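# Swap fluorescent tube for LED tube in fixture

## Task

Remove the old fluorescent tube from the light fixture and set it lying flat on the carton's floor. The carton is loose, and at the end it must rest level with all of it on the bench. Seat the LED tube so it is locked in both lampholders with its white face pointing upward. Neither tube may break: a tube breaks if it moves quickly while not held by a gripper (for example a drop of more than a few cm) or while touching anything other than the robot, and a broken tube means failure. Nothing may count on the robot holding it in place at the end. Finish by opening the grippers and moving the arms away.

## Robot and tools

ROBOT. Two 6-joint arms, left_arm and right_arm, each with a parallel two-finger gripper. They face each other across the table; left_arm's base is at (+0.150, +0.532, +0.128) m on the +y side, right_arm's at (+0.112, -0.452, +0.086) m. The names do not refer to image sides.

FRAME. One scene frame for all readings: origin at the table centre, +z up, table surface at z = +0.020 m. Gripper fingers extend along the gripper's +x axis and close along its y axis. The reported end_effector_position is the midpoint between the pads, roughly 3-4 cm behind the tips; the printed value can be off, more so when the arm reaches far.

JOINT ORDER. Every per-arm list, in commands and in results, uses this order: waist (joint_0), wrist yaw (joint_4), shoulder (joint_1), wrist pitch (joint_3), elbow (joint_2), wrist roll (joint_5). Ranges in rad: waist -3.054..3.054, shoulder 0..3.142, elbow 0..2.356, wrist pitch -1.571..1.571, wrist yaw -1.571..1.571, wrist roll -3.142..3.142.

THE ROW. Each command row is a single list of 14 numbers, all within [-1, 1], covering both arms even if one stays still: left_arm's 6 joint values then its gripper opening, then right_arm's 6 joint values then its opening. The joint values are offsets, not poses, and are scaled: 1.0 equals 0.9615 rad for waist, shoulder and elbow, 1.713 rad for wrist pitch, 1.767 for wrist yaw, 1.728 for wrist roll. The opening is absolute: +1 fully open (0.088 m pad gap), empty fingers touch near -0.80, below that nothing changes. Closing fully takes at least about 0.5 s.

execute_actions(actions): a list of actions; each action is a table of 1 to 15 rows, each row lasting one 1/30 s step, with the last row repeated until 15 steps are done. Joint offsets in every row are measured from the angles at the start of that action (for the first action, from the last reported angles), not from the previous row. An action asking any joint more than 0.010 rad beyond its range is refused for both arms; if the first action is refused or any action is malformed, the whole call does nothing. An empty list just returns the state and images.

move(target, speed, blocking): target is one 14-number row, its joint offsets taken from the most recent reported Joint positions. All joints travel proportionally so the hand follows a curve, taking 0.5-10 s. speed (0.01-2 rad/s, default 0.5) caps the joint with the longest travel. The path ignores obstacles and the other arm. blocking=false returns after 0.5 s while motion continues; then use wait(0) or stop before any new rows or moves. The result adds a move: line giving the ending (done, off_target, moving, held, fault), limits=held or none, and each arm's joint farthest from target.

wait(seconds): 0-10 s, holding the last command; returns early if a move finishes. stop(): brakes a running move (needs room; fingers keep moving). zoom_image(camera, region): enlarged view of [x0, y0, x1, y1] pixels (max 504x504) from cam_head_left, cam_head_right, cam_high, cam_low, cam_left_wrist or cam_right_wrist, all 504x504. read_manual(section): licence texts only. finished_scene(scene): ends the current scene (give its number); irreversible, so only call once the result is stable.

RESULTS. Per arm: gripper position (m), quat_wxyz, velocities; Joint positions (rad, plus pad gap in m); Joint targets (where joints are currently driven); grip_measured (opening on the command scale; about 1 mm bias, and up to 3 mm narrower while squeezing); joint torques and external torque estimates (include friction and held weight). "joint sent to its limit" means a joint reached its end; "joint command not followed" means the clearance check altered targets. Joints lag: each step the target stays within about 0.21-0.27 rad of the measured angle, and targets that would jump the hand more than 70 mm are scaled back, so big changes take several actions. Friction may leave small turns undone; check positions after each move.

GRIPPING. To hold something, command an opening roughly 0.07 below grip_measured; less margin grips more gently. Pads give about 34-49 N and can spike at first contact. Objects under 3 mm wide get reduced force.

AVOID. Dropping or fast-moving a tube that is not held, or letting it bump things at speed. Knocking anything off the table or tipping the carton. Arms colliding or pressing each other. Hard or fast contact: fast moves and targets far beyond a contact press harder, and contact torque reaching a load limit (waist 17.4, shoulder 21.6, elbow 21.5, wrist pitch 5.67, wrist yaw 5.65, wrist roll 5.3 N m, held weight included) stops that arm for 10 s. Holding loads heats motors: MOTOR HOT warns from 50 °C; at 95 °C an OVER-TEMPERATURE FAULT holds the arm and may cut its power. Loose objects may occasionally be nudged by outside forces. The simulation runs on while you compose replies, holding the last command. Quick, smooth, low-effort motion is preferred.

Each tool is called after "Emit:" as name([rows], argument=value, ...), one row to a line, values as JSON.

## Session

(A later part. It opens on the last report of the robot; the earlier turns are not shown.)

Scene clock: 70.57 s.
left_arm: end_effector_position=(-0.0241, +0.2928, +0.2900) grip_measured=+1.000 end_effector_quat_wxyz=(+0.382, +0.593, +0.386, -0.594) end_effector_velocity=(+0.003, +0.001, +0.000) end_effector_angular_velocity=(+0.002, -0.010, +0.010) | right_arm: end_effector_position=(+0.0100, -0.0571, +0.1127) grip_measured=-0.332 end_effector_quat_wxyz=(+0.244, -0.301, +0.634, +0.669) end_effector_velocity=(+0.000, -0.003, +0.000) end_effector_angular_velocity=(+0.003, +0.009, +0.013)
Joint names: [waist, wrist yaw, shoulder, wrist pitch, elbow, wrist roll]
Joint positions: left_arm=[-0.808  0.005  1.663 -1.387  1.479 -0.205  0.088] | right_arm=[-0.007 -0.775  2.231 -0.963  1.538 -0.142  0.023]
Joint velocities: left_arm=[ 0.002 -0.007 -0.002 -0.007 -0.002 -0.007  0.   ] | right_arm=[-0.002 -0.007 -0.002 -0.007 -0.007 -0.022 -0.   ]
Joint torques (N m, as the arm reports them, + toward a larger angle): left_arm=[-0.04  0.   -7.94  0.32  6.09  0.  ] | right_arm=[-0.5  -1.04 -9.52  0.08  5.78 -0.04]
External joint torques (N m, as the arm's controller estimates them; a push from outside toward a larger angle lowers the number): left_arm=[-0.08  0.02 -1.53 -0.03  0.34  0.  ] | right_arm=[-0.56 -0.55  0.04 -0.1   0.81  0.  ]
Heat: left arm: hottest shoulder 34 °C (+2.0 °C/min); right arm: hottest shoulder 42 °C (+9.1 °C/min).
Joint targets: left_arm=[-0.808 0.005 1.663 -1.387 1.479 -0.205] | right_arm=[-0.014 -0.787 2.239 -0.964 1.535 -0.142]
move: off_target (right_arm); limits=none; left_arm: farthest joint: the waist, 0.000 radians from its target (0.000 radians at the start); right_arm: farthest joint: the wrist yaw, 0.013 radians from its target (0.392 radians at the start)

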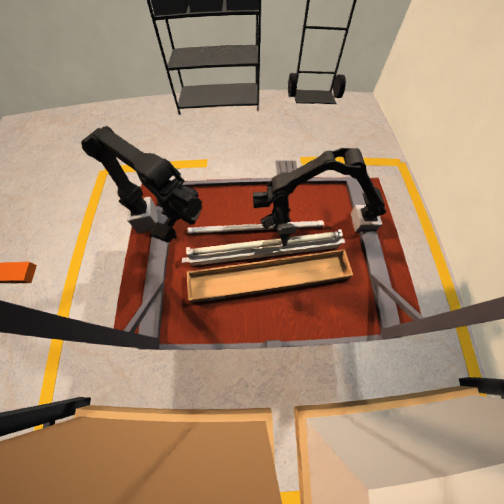

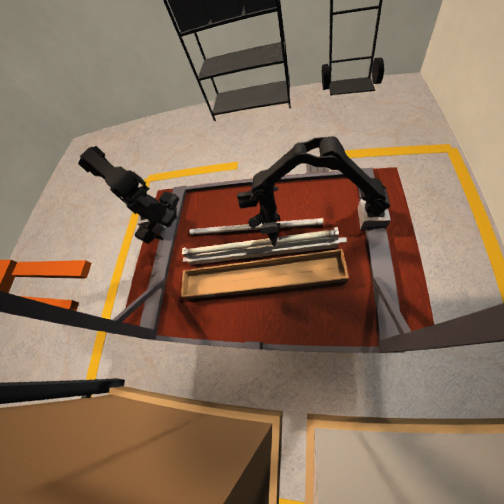

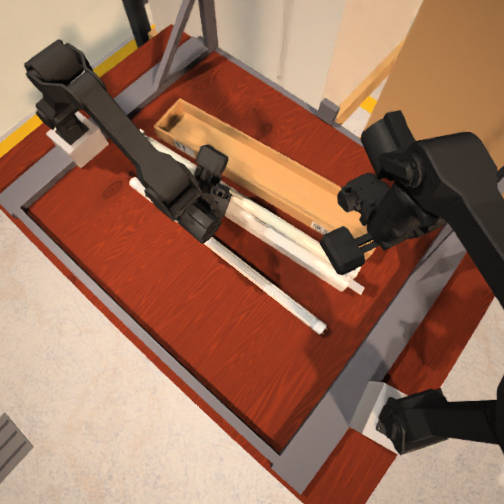

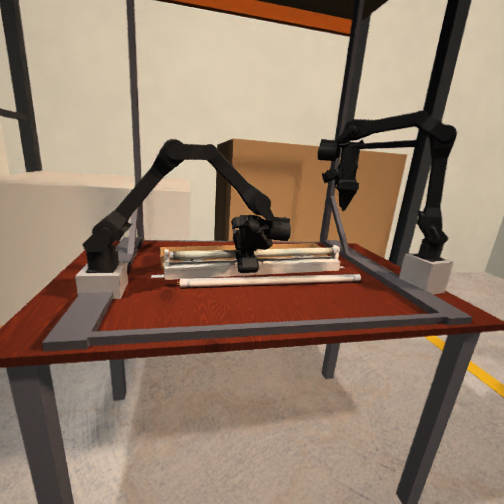

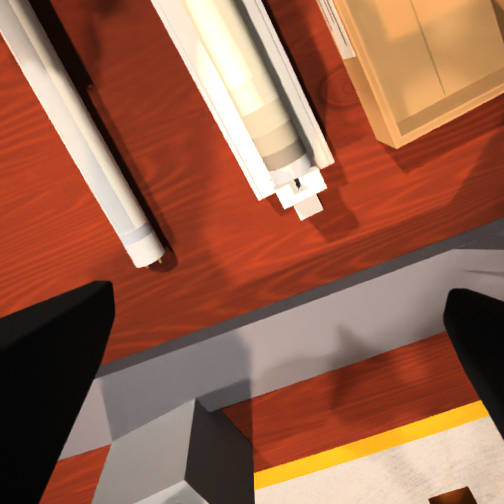

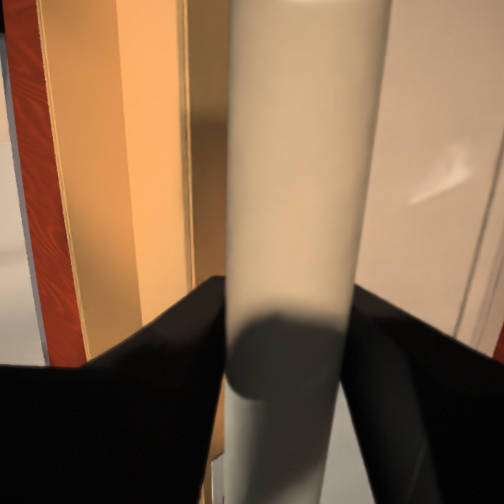

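Emit:
execute_actions([
  [[0,0,0,0,0,0,1,0,0,0,0,0,0,0.1]],
])

Emit:
move(target=[0,0,0,0,0,0,1,0.138,0.217,-0.095,0.007,0.006,0.108,0.1], speed=0.5)

Emit:
move(target=[0,0,0,0,0,0,1,0.17,0.224,0.02,-0.051,0.096,0.093,0.1], speed=0.5)

Emit:
execute_actions([
  [[0,0,0,0,0,0,1,0,0,0,0,0,0,-0.47]],
  [[0,0,0,0,0,0,1,0,0,0,0,0,0,-0.47]],
])

Emit:
move(target=[0,0,0,0,0,0,1,-0.172,-0.222,-0.017,0.051,-0.094,-0.093,-0.47], speed=0.3)

Emit:
move(target=[0,0,0,0,0,0,1,-0.15,-0.228,0.096,-0.006,-0.018,-0.104,-0.47], speed=0.3)

Emit:
zoom_image(camera="cam_left_wrist", region=[240,130,360,230])

Scene clock: 79.87 s.
left_arm: end_effector_position=(-0.0241, +0.2928, +0.2900) grip_measured=+1.000 end_effector_quat_wxyz=(+0.382, +0.593, +0.386, -0.594) end_effector_velocity=(+0.003, -0.003, +0.000) end_effector_angular_velocity=(-0.019, -0.014, +0.024) | right_arm: end_effector_position=(+0.0097, -0.0571, +0.1128) grip_measured=+0.089 end_effector_quat_wxyz=(+0.243, -0.301, +0.634, +0.669) end_effector_velocity=(+0.000, -0.001, +0.001) end_effector_angular_velocity=(-0.002, +0.008, +0.002)
Joint names: [waist, wrist yaw, shoulder, wrist pitch, elbow, wrist roll]
Joint positions: left_arm=[-0.808  0.005  1.663 -1.387  1.479 -0.205  0.088] | right_arm=[-0.006 -0.776  2.231 -0.963  1.538 -0.143  0.043]
Joint velocities: left_arm=[ 0.002 -0.022 -0.002  0.007 -0.002 -0.022  0.   ] | right_arm=[-0.002 -0.007 -0.002 -0.007 -0.002 -0.007  0.003]
Joint torques (N m, as the arm reports them, + toward a larger angle): left_arm=[-0.04 -0.01 -7.94  0.32  6.08  0.  ] | right_arm=[ -0.08  -0.54 -10.39   0.19   6.11  -0.06]
External joint torques (N m, as the arm's controller estimates them; a push from outside toward a larger angle lowers the number): left_arm=[-0.04  0.01 -1.46 -0.03  0.28  0.  ] | right_arm=[-0.09 -0.04 -0.8   0.01  1.12 -0.01]
Heat: left arm: hottest shoulder 34 °C (+1.0 °C/min); right arm: hottest shoulder 42 °C (+6.1 °C/min).
Joint targets: left_arm=[-0.808 0.005 1.663 -1.387 1.479 -0.205] | right_arm=[-0.007 -0.775 2.230 -0.963 1.538 -0.142]

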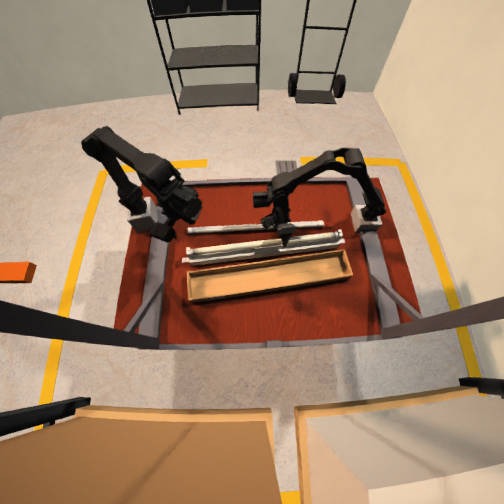

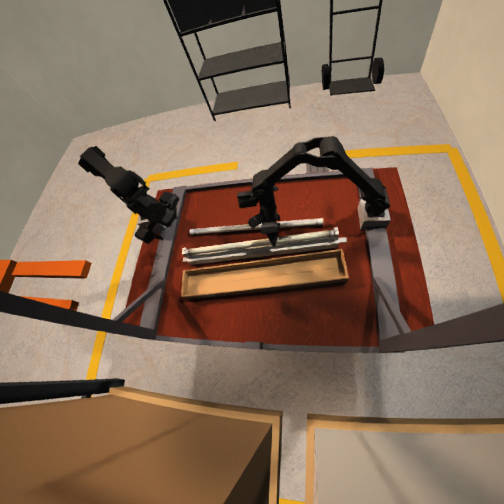

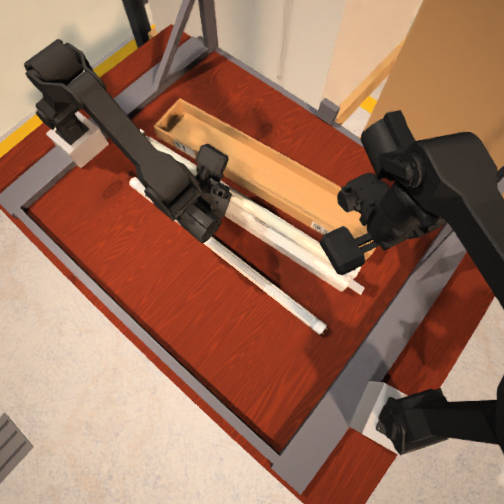

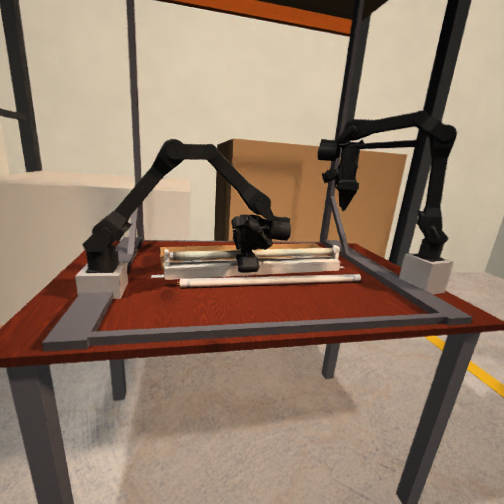

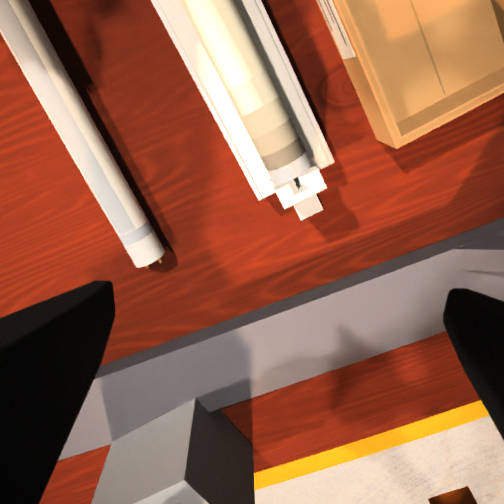

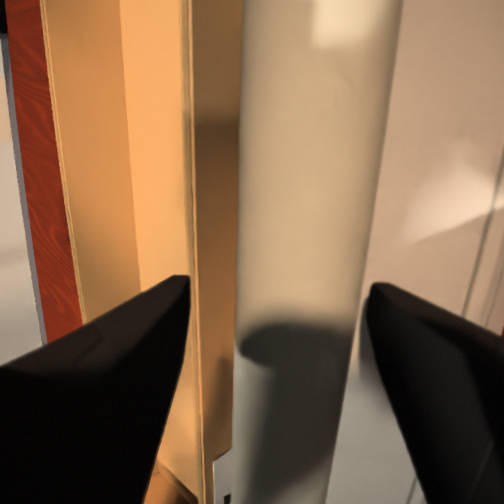

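Scene clock: 81.30 s.
left_arm: end_effector_position=(-0.0241, +0.2928, +0.2900) grip_measured=+1.000 end_effector_quat_wxyz=(+0.382, +0.593, +0.386, -0.594) end_effector_velocity=(-0.000, +0.003, +0.000) end_effector_angular_velocity=(+0.010, +0.002, +0.005) | right_arm: end_effector_position=(+0.0054, -0.0613, +0.1098) grip_measured=+0.097 end_effector_quat_wxyz=(+0.364, -0.419, +0.576, +0.600) end_effector_velocity=(-0.004, -0.003, +0.002) end_effector_angular_velocity=(-0.002, +0.022, +0.023)
Joint names: [waist, wrist yaw, shoulder, wrist pitch, elbow, wrist roll]
Joint positions: left_arm=[-0.808  0.005  1.663 -1.387  1.479 -0.205  0.088] | right_arm=[ 0.124 -0.397  2.156 -0.953  1.539  0.041  0.044]
Joint velocities: left_arm=[-0.002  0.007 -0.002 -0.007 -0.002 -0.007  0.   ] | right_arm=[ 0.002 -0.022 -0.002 -0.007 -0.002 -0.022  0.   ]
Joint torques (N m, as the arm reports them, + toward a larger angle): left_arm=[-0.04  0.   -7.93  0.32  6.09  0.  ] | right_arm=[  0.12  -0.1  -12.15   0.42   7.14   0.08]
External joint torques (N m, as the arm's controller estimates them; a push from outside toward a larger angle lowers the number): left_arm=[-0.01  0.01 -1.47 -0.02  0.33  0.  ] | right_arm=[ 0.03  0.18 -2.72  0.1   1.84  0.1 ]
Heat: left arm: hottest shoulder 34 °C (+1.0 °C/min); right arm: hottest shoulder 43 °C (+7.0 °C/min).
Joint targets: left_arm=[-0.808 0.005 1.663 -1.387 1.479 -0.205] | right_arm=[0.126 -0.393 2.139 -0.952 1.544 0.044]
move: off_target (right_arm); limits=none; left_arm: farthest joint: the waist, 0.000 radians from its target (0.000 radians at the start); right_arm: farthest joint: the shoulder, 0.016 radians from its target (0.091 radians at the start)

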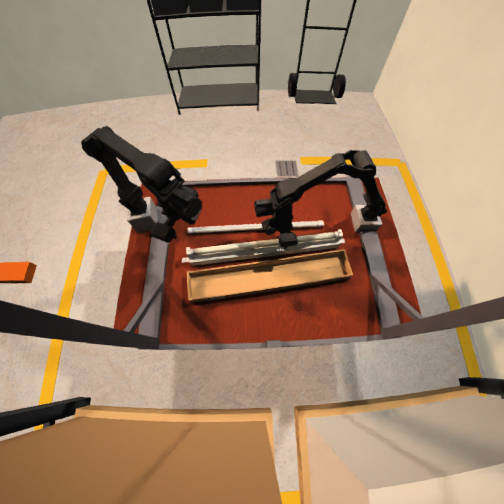

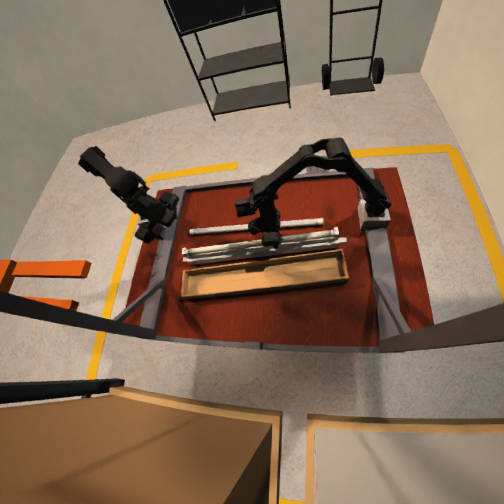

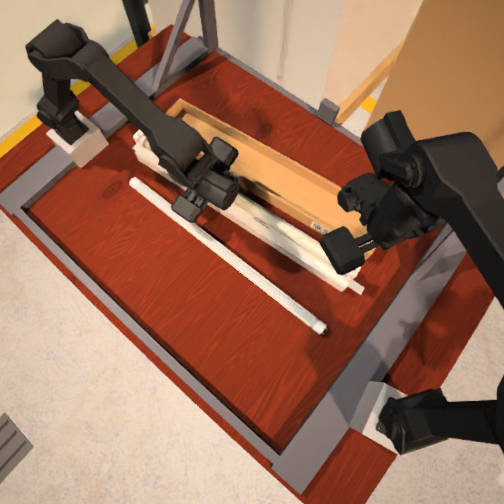

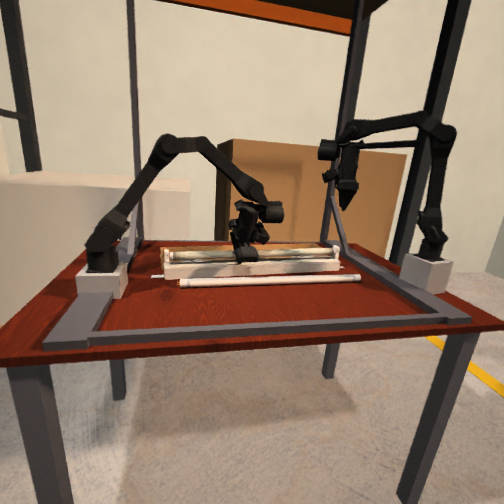

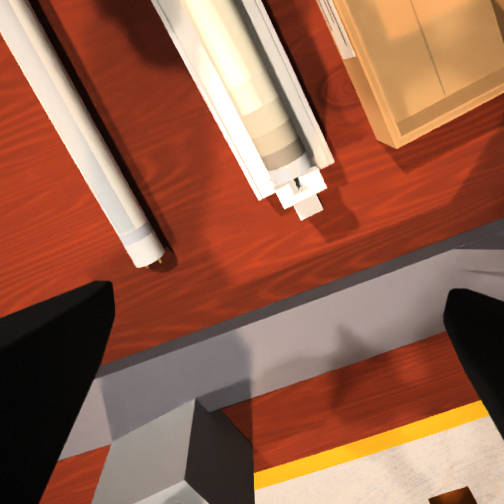

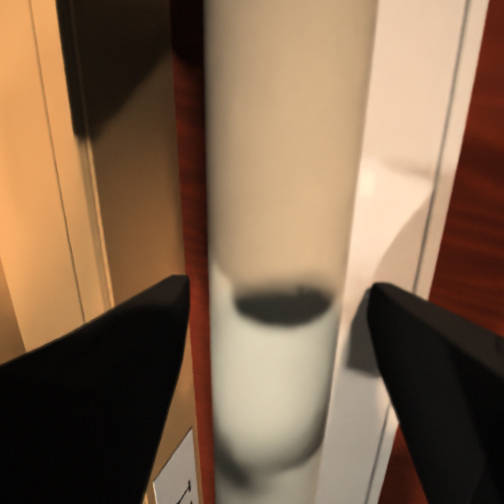

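Scene clock: 82.73 s.
left_arm: end_effector_position=(-0.0241, +0.2928, +0.2900) grip_measured=+1.000 end_effector_quat_wxyz=(+0.382, +0.593, +0.386, -0.594) end_effector_velocity=(+0.001, +0.002, -0.001) end_effector_angular_velocity=(+0.014, -0.001, +0.010) | right_arm: end_effector_position=(-0.0021, -0.0616, +0.1166) grip_measured=+0.098 end_effector_quat_wxyz=(+0.476, -0.521, +0.481, +0.520) end_effector_velocity=(+0.001, -0.005, +0.000) end_effector_angular_velocity=(-0.023, +0.001, +0.005)
Joint names: [waist, wrist yaw, shoulder, wrist pitch, elbow, wrist roll]
Joint positions: left_arm=[-0.808  0.005  1.663 -1.387  1.479 -0.205  0.088] | right_arm=[ 0.284 -0.006  2.159 -1.039  1.621  0.198  0.044]
Joint velocities: left_arm=[ 0.002  0.007  0.002 -0.007 -0.002 -0.007  0.   ] | right_arm=[-0.002 -0.007 -0.002 -0.022 -0.002 -0.007 -0.   ]
Joint torques (N m, as the arm reports them, + toward a larger angle): left_arm=[-0.05  0.   -7.93  0.32  6.09  0.  ] | right_arm=[ 0.29  0.17 -8.56  0.14  7.83  0.13]
External joint torques (N m, as the arm's controller estimates them; a push from outside toward a larger angle lowers the number): left_arm=[-0.07  0.02 -1.56 -0.01  0.39  0.  ] | right_arm=[ 0.27  0.18  1.   -0.16  2.44  0.13]
Heat: left arm: hottest shoulder 34 °C (+1.0 °C/min); right arm: hottest shoulder 43 °C (+6.1 °C/min).
Joint targets: left_arm=[-0.808 0.005 1.663 -1.387 1.479 -0.205] | right_arm=[0.287 -0.002 2.175 -1.040 1.631 0.202]
move: off_target (right_arm); limits=none; left_arm: farthest joint: the waist, 0.000 radians from its target (0.000 radians at the start); right_arm: farthest joint: the shoulder, 0.016 radians from its target (0.019 radians at the start)

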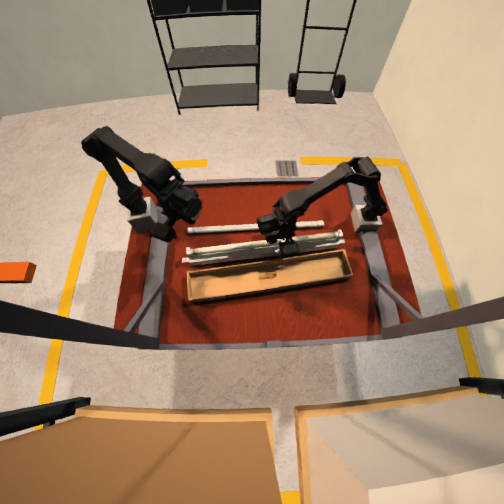

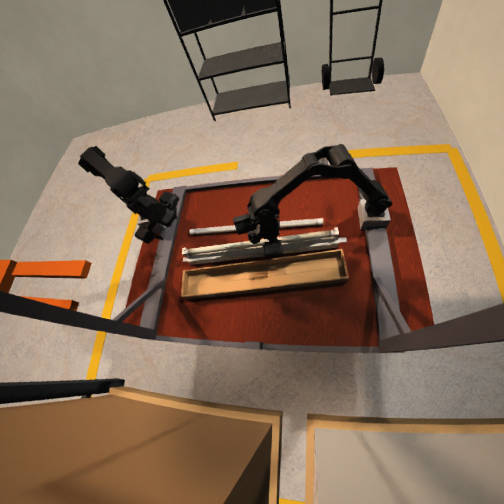

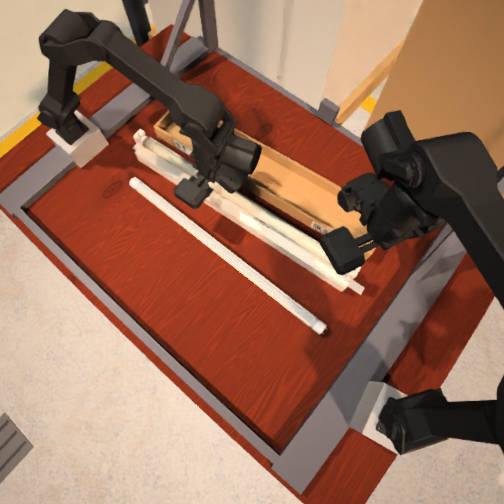

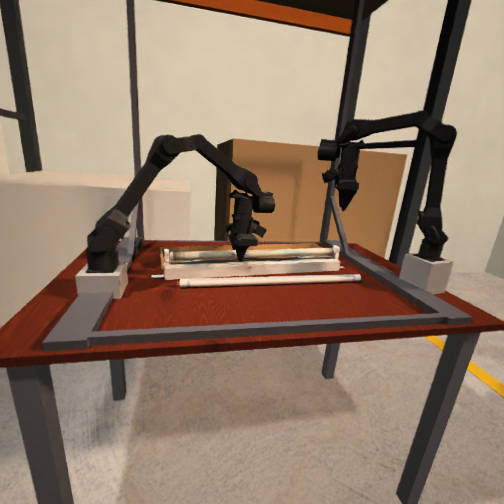

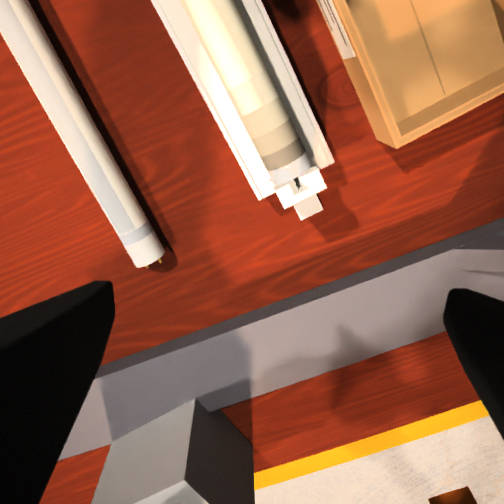

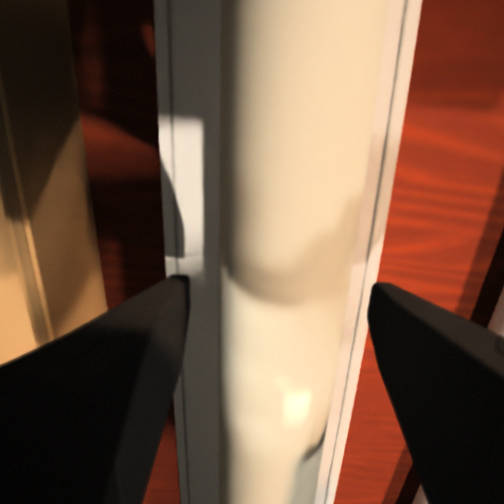

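Scene clock: 83.73 s.
left_arm: end_effector_position=(-0.0241, +0.2928, +0.2900) grip_measured=+1.000 end_effector_quat_wxyz=(+0.382, +0.593, +0.386, -0.594) end_effector_velocity=(+0.002, +0.002, +0.000) end_effector_angular_velocity=(+0.002, -0.010, +0.005) | right_arm: end_effector_position=(-0.0031, -0.0618, +0.1166) grip_measured=-0.333 end_effector_quat_wxyz=(+0.475, -0.521, +0.482, +0.521) end_effector_velocity=(+0.001, -0.005, +0.000) end_effector_angular_velocity=(-0.023, +0.001, -0.010)
Joint names: [waist, wrist yaw, shoulder, wrist pitch, elbow, wrist roll]
Joint positions: left_arm=[-0.808  0.005  1.663 -1.387  1.479 -0.205  0.088] | right_arm=[ 0.285 -0.008  2.159 -1.039  1.621  0.198  0.023]
Joint velocities: left_arm=[-0.002 -0.007 -0.002 -0.007 -0.002 -0.007  0.   ] | right_arm=[-0.002 -0.007 -0.002 -0.022 -0.002  0.007 -0.   ]
Joint torques (N m, as the arm reports them, + toward a larger angle): left_arm=[-0.04 -0.01 -7.93  0.32  6.08  0.  ] | right_arm=[ -0.02  -0.01 -10.38   0.3    6.59  -0.03]
External joint torques (N m, as the arm's controller estimates them; a push from outside toward a larger angle lowers the number): left_arm=[ 0.    0.01 -1.52 -0.02  0.34  0.  ] | right_arm=[-0.02 -0.01 -0.81 -0.02  1.18 -0.03]
External joint torques at the end of the 1st action: left_arm=[-0.05  0.02 -1.44 -0.02  0.31  0.  ] | right_arm=[-0.19  0.17 -0.75 -0.08  1.1   0.01]
Heat: left arm: hottest shoulder 34 °C (+1.0 °C/min); right arm: hottest shoulder 43 °C (+6.1 °C/min).
Joint targets: left_arm=[-0.808 0.005 1.663 -1.387 1.479 -0.205] | right_arm=[0.285 -0.008 2.159 -1.039 1.621 0.198]

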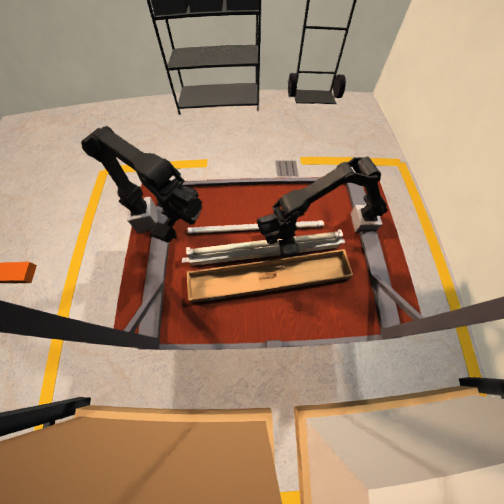

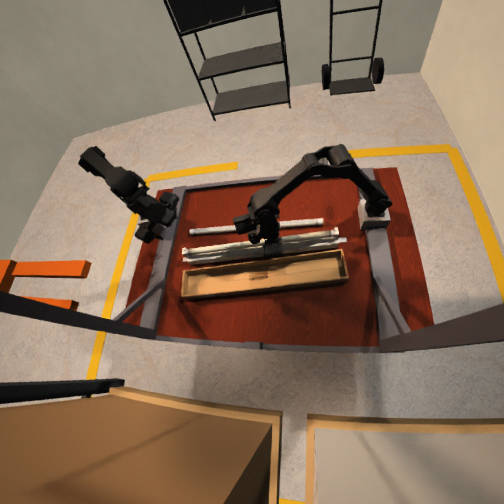

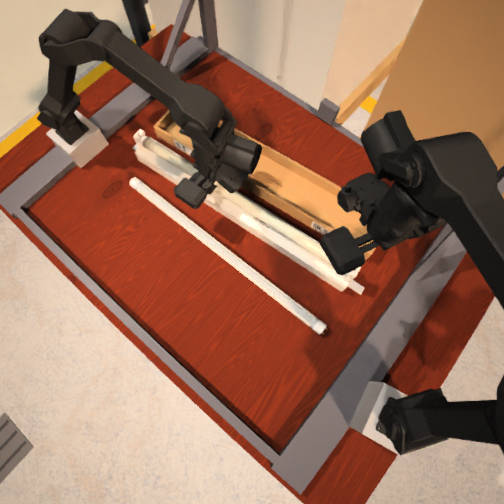

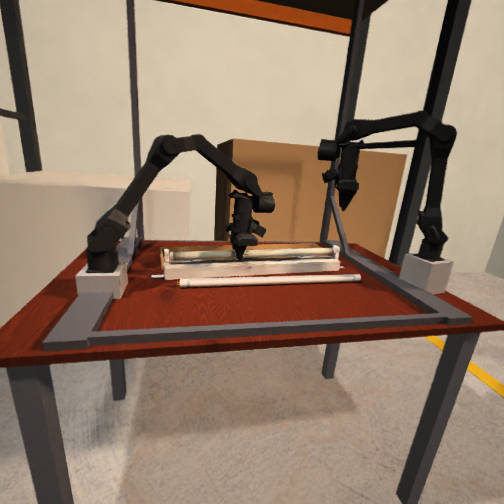

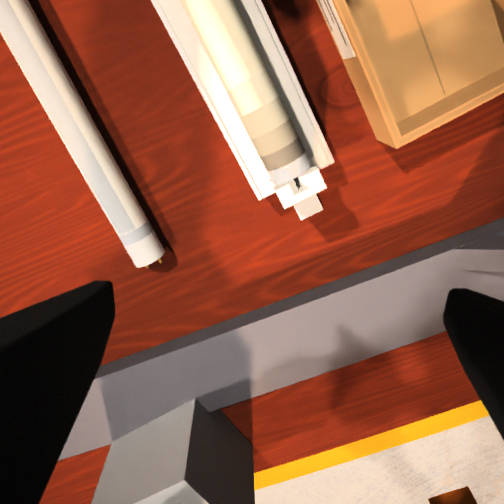

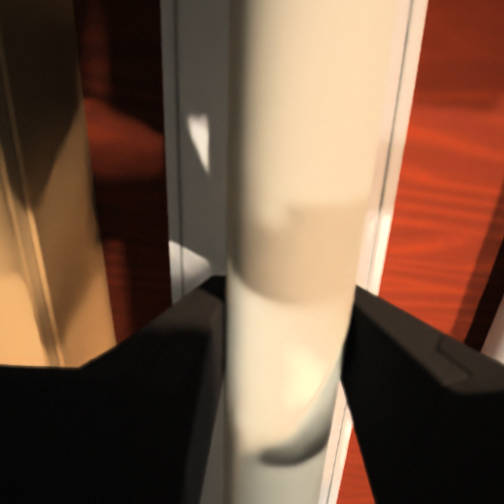

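Scene clock: 85.63 s.
left_arm: end_effector_position=(-0.0241, +0.2928, +0.2900) grip_measured=+1.000 end_effector_quat_wxyz=(+0.382, +0.593, +0.386, -0.594) end_effector_velocity=(+0.004, +0.004, +0.001) end_effector_angular_velocity=(+0.010, -0.016, +0.034) | right_arm: end_effector_position=(+0.0042, -0.0611, +0.1138) grip_measured=-0.333 end_effector_quat_wxyz=(+0.362, -0.419, +0.572, +0.605) end_effector_velocity=(+0.000, -0.003, -0.000) end_effector_angular_velocity=(-0.010, +0.006, +0.004)
Joint names: [waist, wrist yaw, shoulder, wrist pitch, elbow, wrist roll]
Joint positions: left_arm=[-0.808  0.005  1.663 -1.387  1.479 -0.205  0.088] | right_arm=[ 0.126 -0.4    2.147 -0.958  1.541  0.034  0.023]
Joint velocities: left_arm=[-0.002 -0.007 -0.007 -0.022 -0.002 -0.037  0.   ] | right_arm=[-0.002 -0.007 -0.002 -0.007 -0.007 -0.007 -0.   ]
Joint torques (N m, as the arm reports them, + toward a larger angle): left_arm=[-0.05  0.   -7.94  0.32  6.09  0.  ] | right_arm=[ -0.49  -0.32 -10.84   0.75   5.28   0.09]
External joint torques (N m, as the arm's controller estimates them; a push from outside toward a larger angle lowers the number): left_arm=[-0.07  0.02 -1.42  0.    0.33  0.  ] | right_arm=[-0.46 -0.06 -1.48  0.42 -0.01  0.11]
Heat: left arm: hottest shoulder 34 °C (+1.0 °C/min); right arm: hottest shoulder 43 °C (+6.1 °C/min).
Joint targets: left_arm=[-0.808 0.005 1.663 -1.387 1.479 -0.205] | right_arm=[0.120 -0.401 2.143 -0.951 1.531 0.037]
move: off_target (right_arm); limits=none; left_arm: farthest joint: the waist, 0.000 radians from its target (0.000 radians at the start); right_arm: farthest joint: the elbow, 0.011 radians from its target (0.091 radians at the start)

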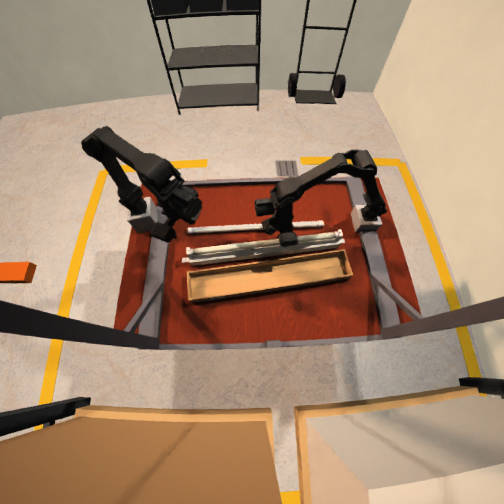

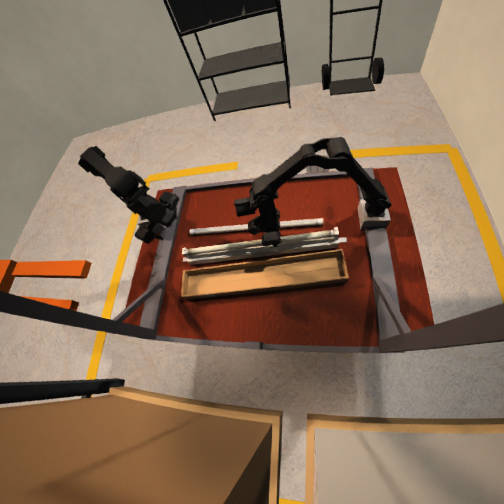

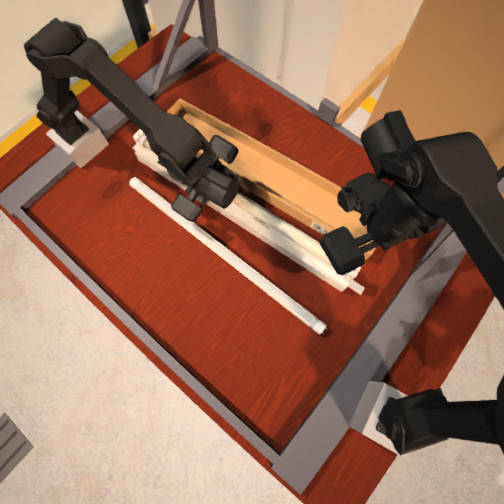

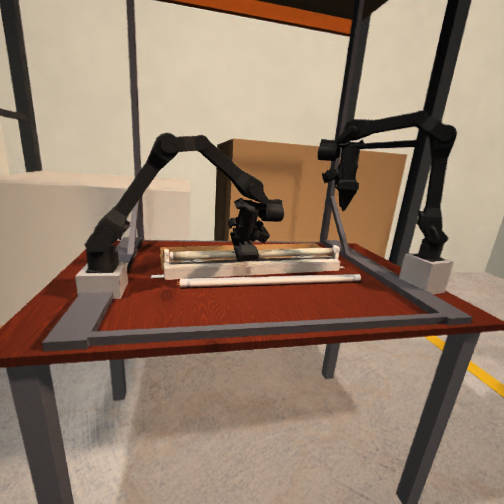

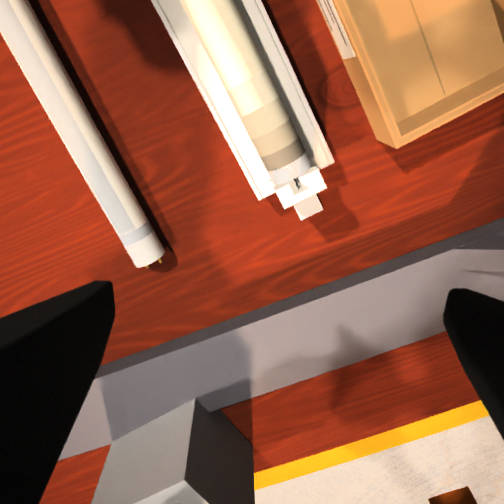

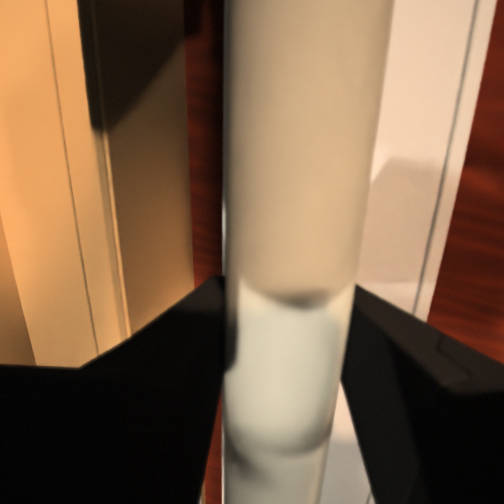

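Scene clock: 87.57 s.
left_arm: end_effector_position=(-0.0241, +0.2928, +0.2900) grip_measured=+1.000 end_effector_quat_wxyz=(+0.382, +0.593, +0.386, -0.594) end_effector_velocity=(+0.004, +0.004, +0.001) end_effector_angular_velocity=(+0.010, -0.016, -0.010) | right_arm: end_effector_position=(+0.0099, -0.0605, +0.1133) grip_measured=-0.333 end_effector_quat_wxyz=(+0.237, -0.296, +0.640, +0.669) end_effector_velocity=(+0.002, +0.000, +0.002) end_effector_angular_velocity=(+0.003, +0.008, -0.003)
Joint names: [waist, wrist yaw, shoulder, wrist pitch, elbow, wrist roll]
Joint positions: left_arm=[-0.808  0.005  1.663 -1.387  1.479 -0.205  0.088] | right_arm=[-0.011 -0.792  2.228 -0.97   1.527 -0.15   0.023]
Joint velocities: left_arm=[-0.002 -0.007 -0.007 -0.022 -0.002  0.007  0.   ] | right_arm=[-0.007 -0.007 -0.002 -0.007  0.002 -0.007  0.   ]
Joint torques (N m, as the arm reports them, + toward a larger angle): left_arm=[-0.03 -0.01 -7.93  0.32  6.09  0.  ] | right_arm=[-0.5  -1.01 -8.91  0.27  5.65  0.09]
External joint torques (N m, as the arm's controller estimates them; a push from outside toward a larger angle lowers the number): left_arm=[ 0.    0.01 -1.44  0.    0.35  0.  ] | right_arm=[-0.43 -0.51  0.65  0.08  0.64  0.13]
Heat: left arm: hottest shoulder 34 °C (+1.0 °C/min); right arm: hottest shoulder 43 °C (+5.1 °C/min).
Joint targets: left_arm=[-0.808 0.005 1.663 -1.387 1.479 -0.205] | right_arm=[-0.019 -0.803 2.240 -0.968 1.524 -0.146]
move: off_target (right_arm); limits=none; left_arm: farthest joint: the waist, 0.000 radians from its target (0.000 radians at the start); right_arm: farthest joint: the shoulder, 0.011 radians from its target (0.092 radians at the start)

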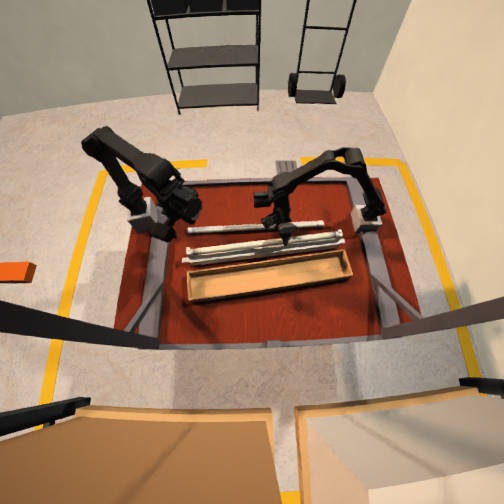

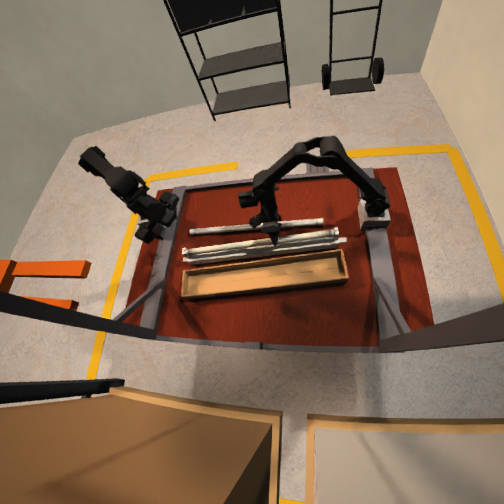

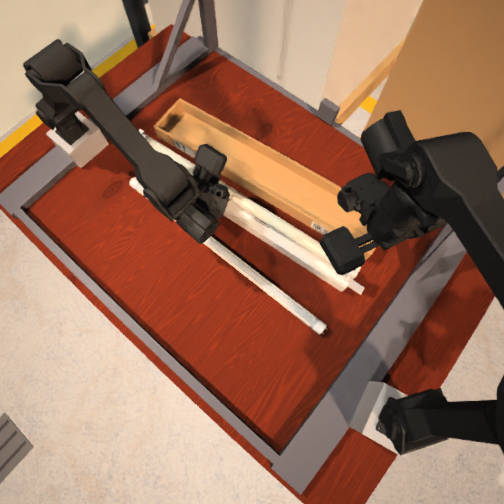

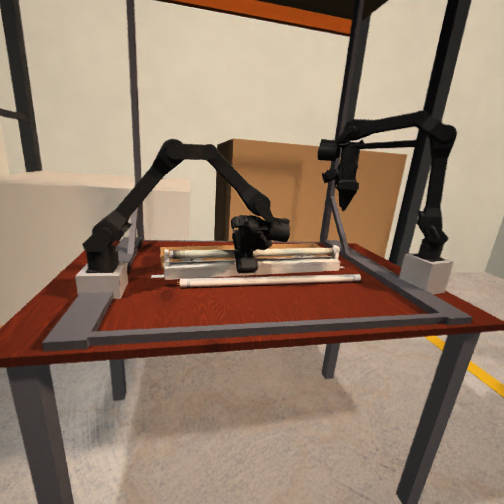

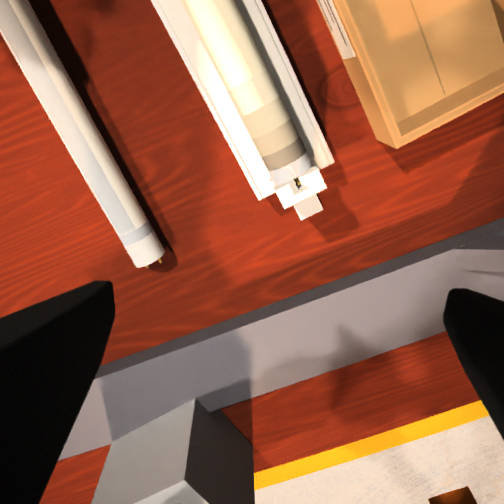

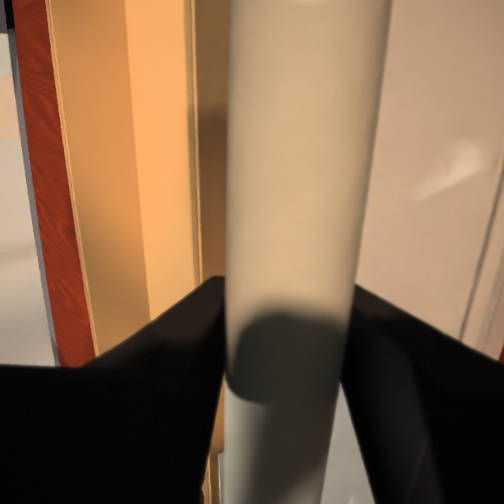

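Region (240, 130, 360, 230) of cam_left_wrist's 504x504 image, scaled by 4.200, with more detail than that image has.

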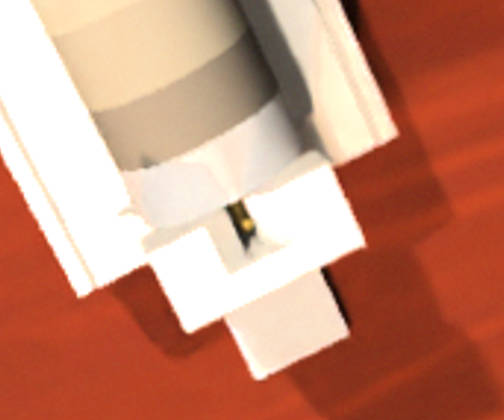

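Emit:
move(target=[0,0,0,0,0,0,1,0,0,-0.09,-0.087,0.092,0,-0.47], speed=0.05)

Scene clock: 96.97 s.
left_arm: end_effector_position=(-0.0241, +0.2928, +0.2900) grip_measured=+1.000 end_effector_quat_wxyz=(+0.382, +0.593, +0.386, -0.594) end_effector_velocity=(+0.000, +0.004, -0.001) end_effector_angular_velocity=(+0.014, -0.001, +0.005) | right_arm: end_effector_position=(+0.0100, -0.0621, +0.1560) grip_measured=-0.333 end_effector_quat_wxyz=(+0.237, -0.298, +0.641, +0.666) end_effector_velocity=(-0.002, -0.006, +0.000) end_effector_angular_velocity=(-0.011, +0.009, +0.017)
Joint names: [waist, wrist yaw, shoulder, wrist pitch, elbow, wrist roll]
Joint positions: left_arm=[-0.808  0.005  1.663 -1.387  1.479 -0.205  0.088] | right_arm=[-0.011 -0.789  2.163 -1.118  1.603 -0.151  0.023]
Joint velocities: left_arm=[-0.002  0.007 -0.002 -0.007 -0.007 -0.007  0.   ] | right_arm=[ 0.002 -0.007 -0.002 -0.022 -0.007 -0.022 -0.   ]
Joint torques (N m, as the arm reports them, + toward a larger angle): left_arm=[-0.05  0.   -7.94  0.32  6.08  0.  ] | right_arm=[ -0.13  -0.69 -12.65   0.07   7.9   -0.01]
External joint torques (N m, as the arm's controller estimates them; a push from outside toward a larger angle lowers the number): left_arm=[-0.05  0.01 -1.5  -0.01  0.35  0.  ] | right_arm=[-0.21 -0.19 -3.26 -0.09  2.7   0.03]
Heat: left arm: hottest shoulder 34 °C (+1.0 °C/min); right arm: hottest shoulder 44 °C (+4.0 °C/min).
Joint targets: left_arm=[-0.808 0.005 1.663 -1.387 1.479 -0.205] | right_arm=[-0.012 -0.792 2.141 -1.119 1.615 -0.150]
move: off_target (right_arm); limits=none; left_arm: farthest joint: the waist, 0.000 radians from its target (0.000 radians at the start); right_arm: farthest joint: the shoulder, 0.022 radians from its target (0.086 radians at the start)

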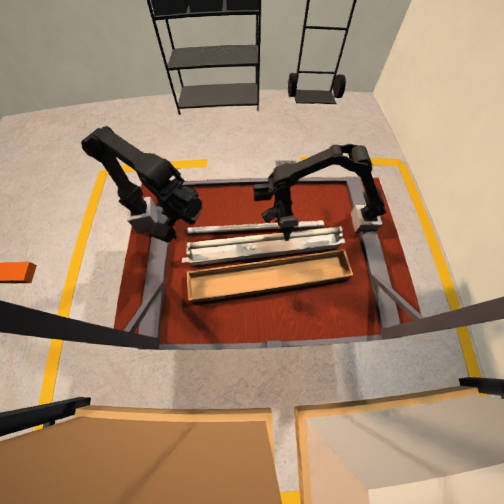

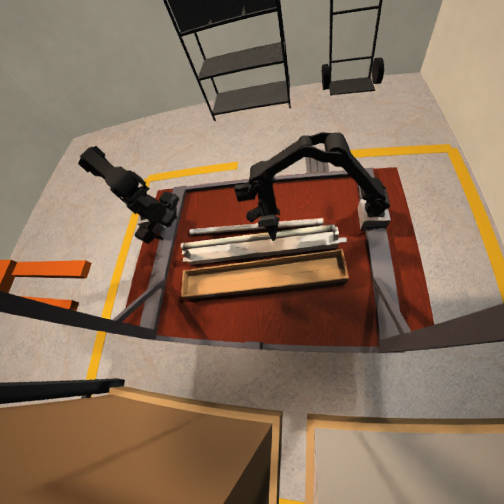

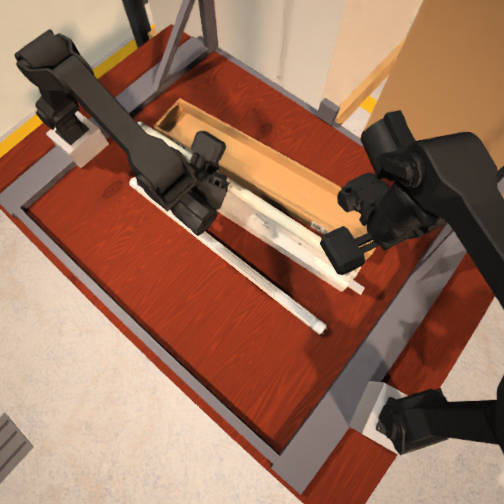

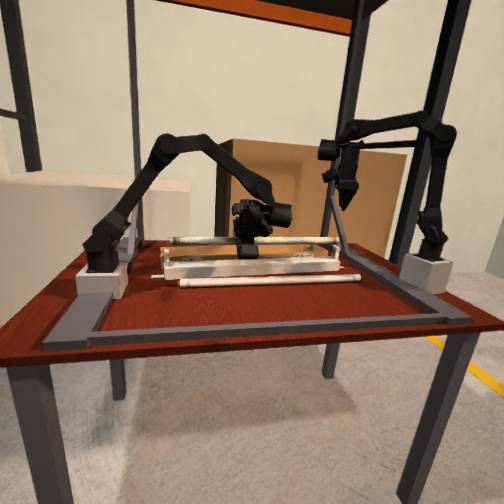

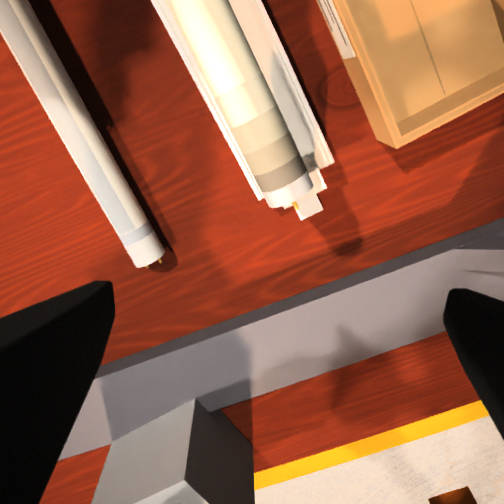

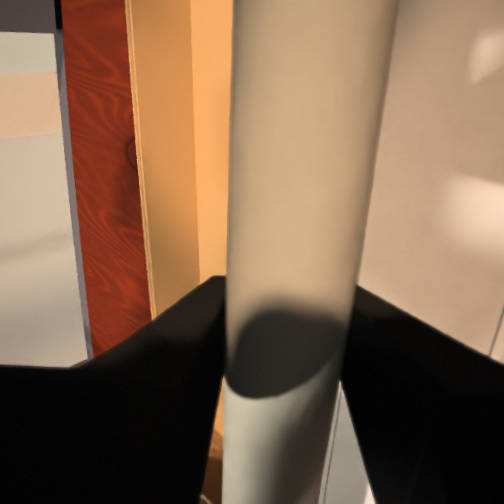

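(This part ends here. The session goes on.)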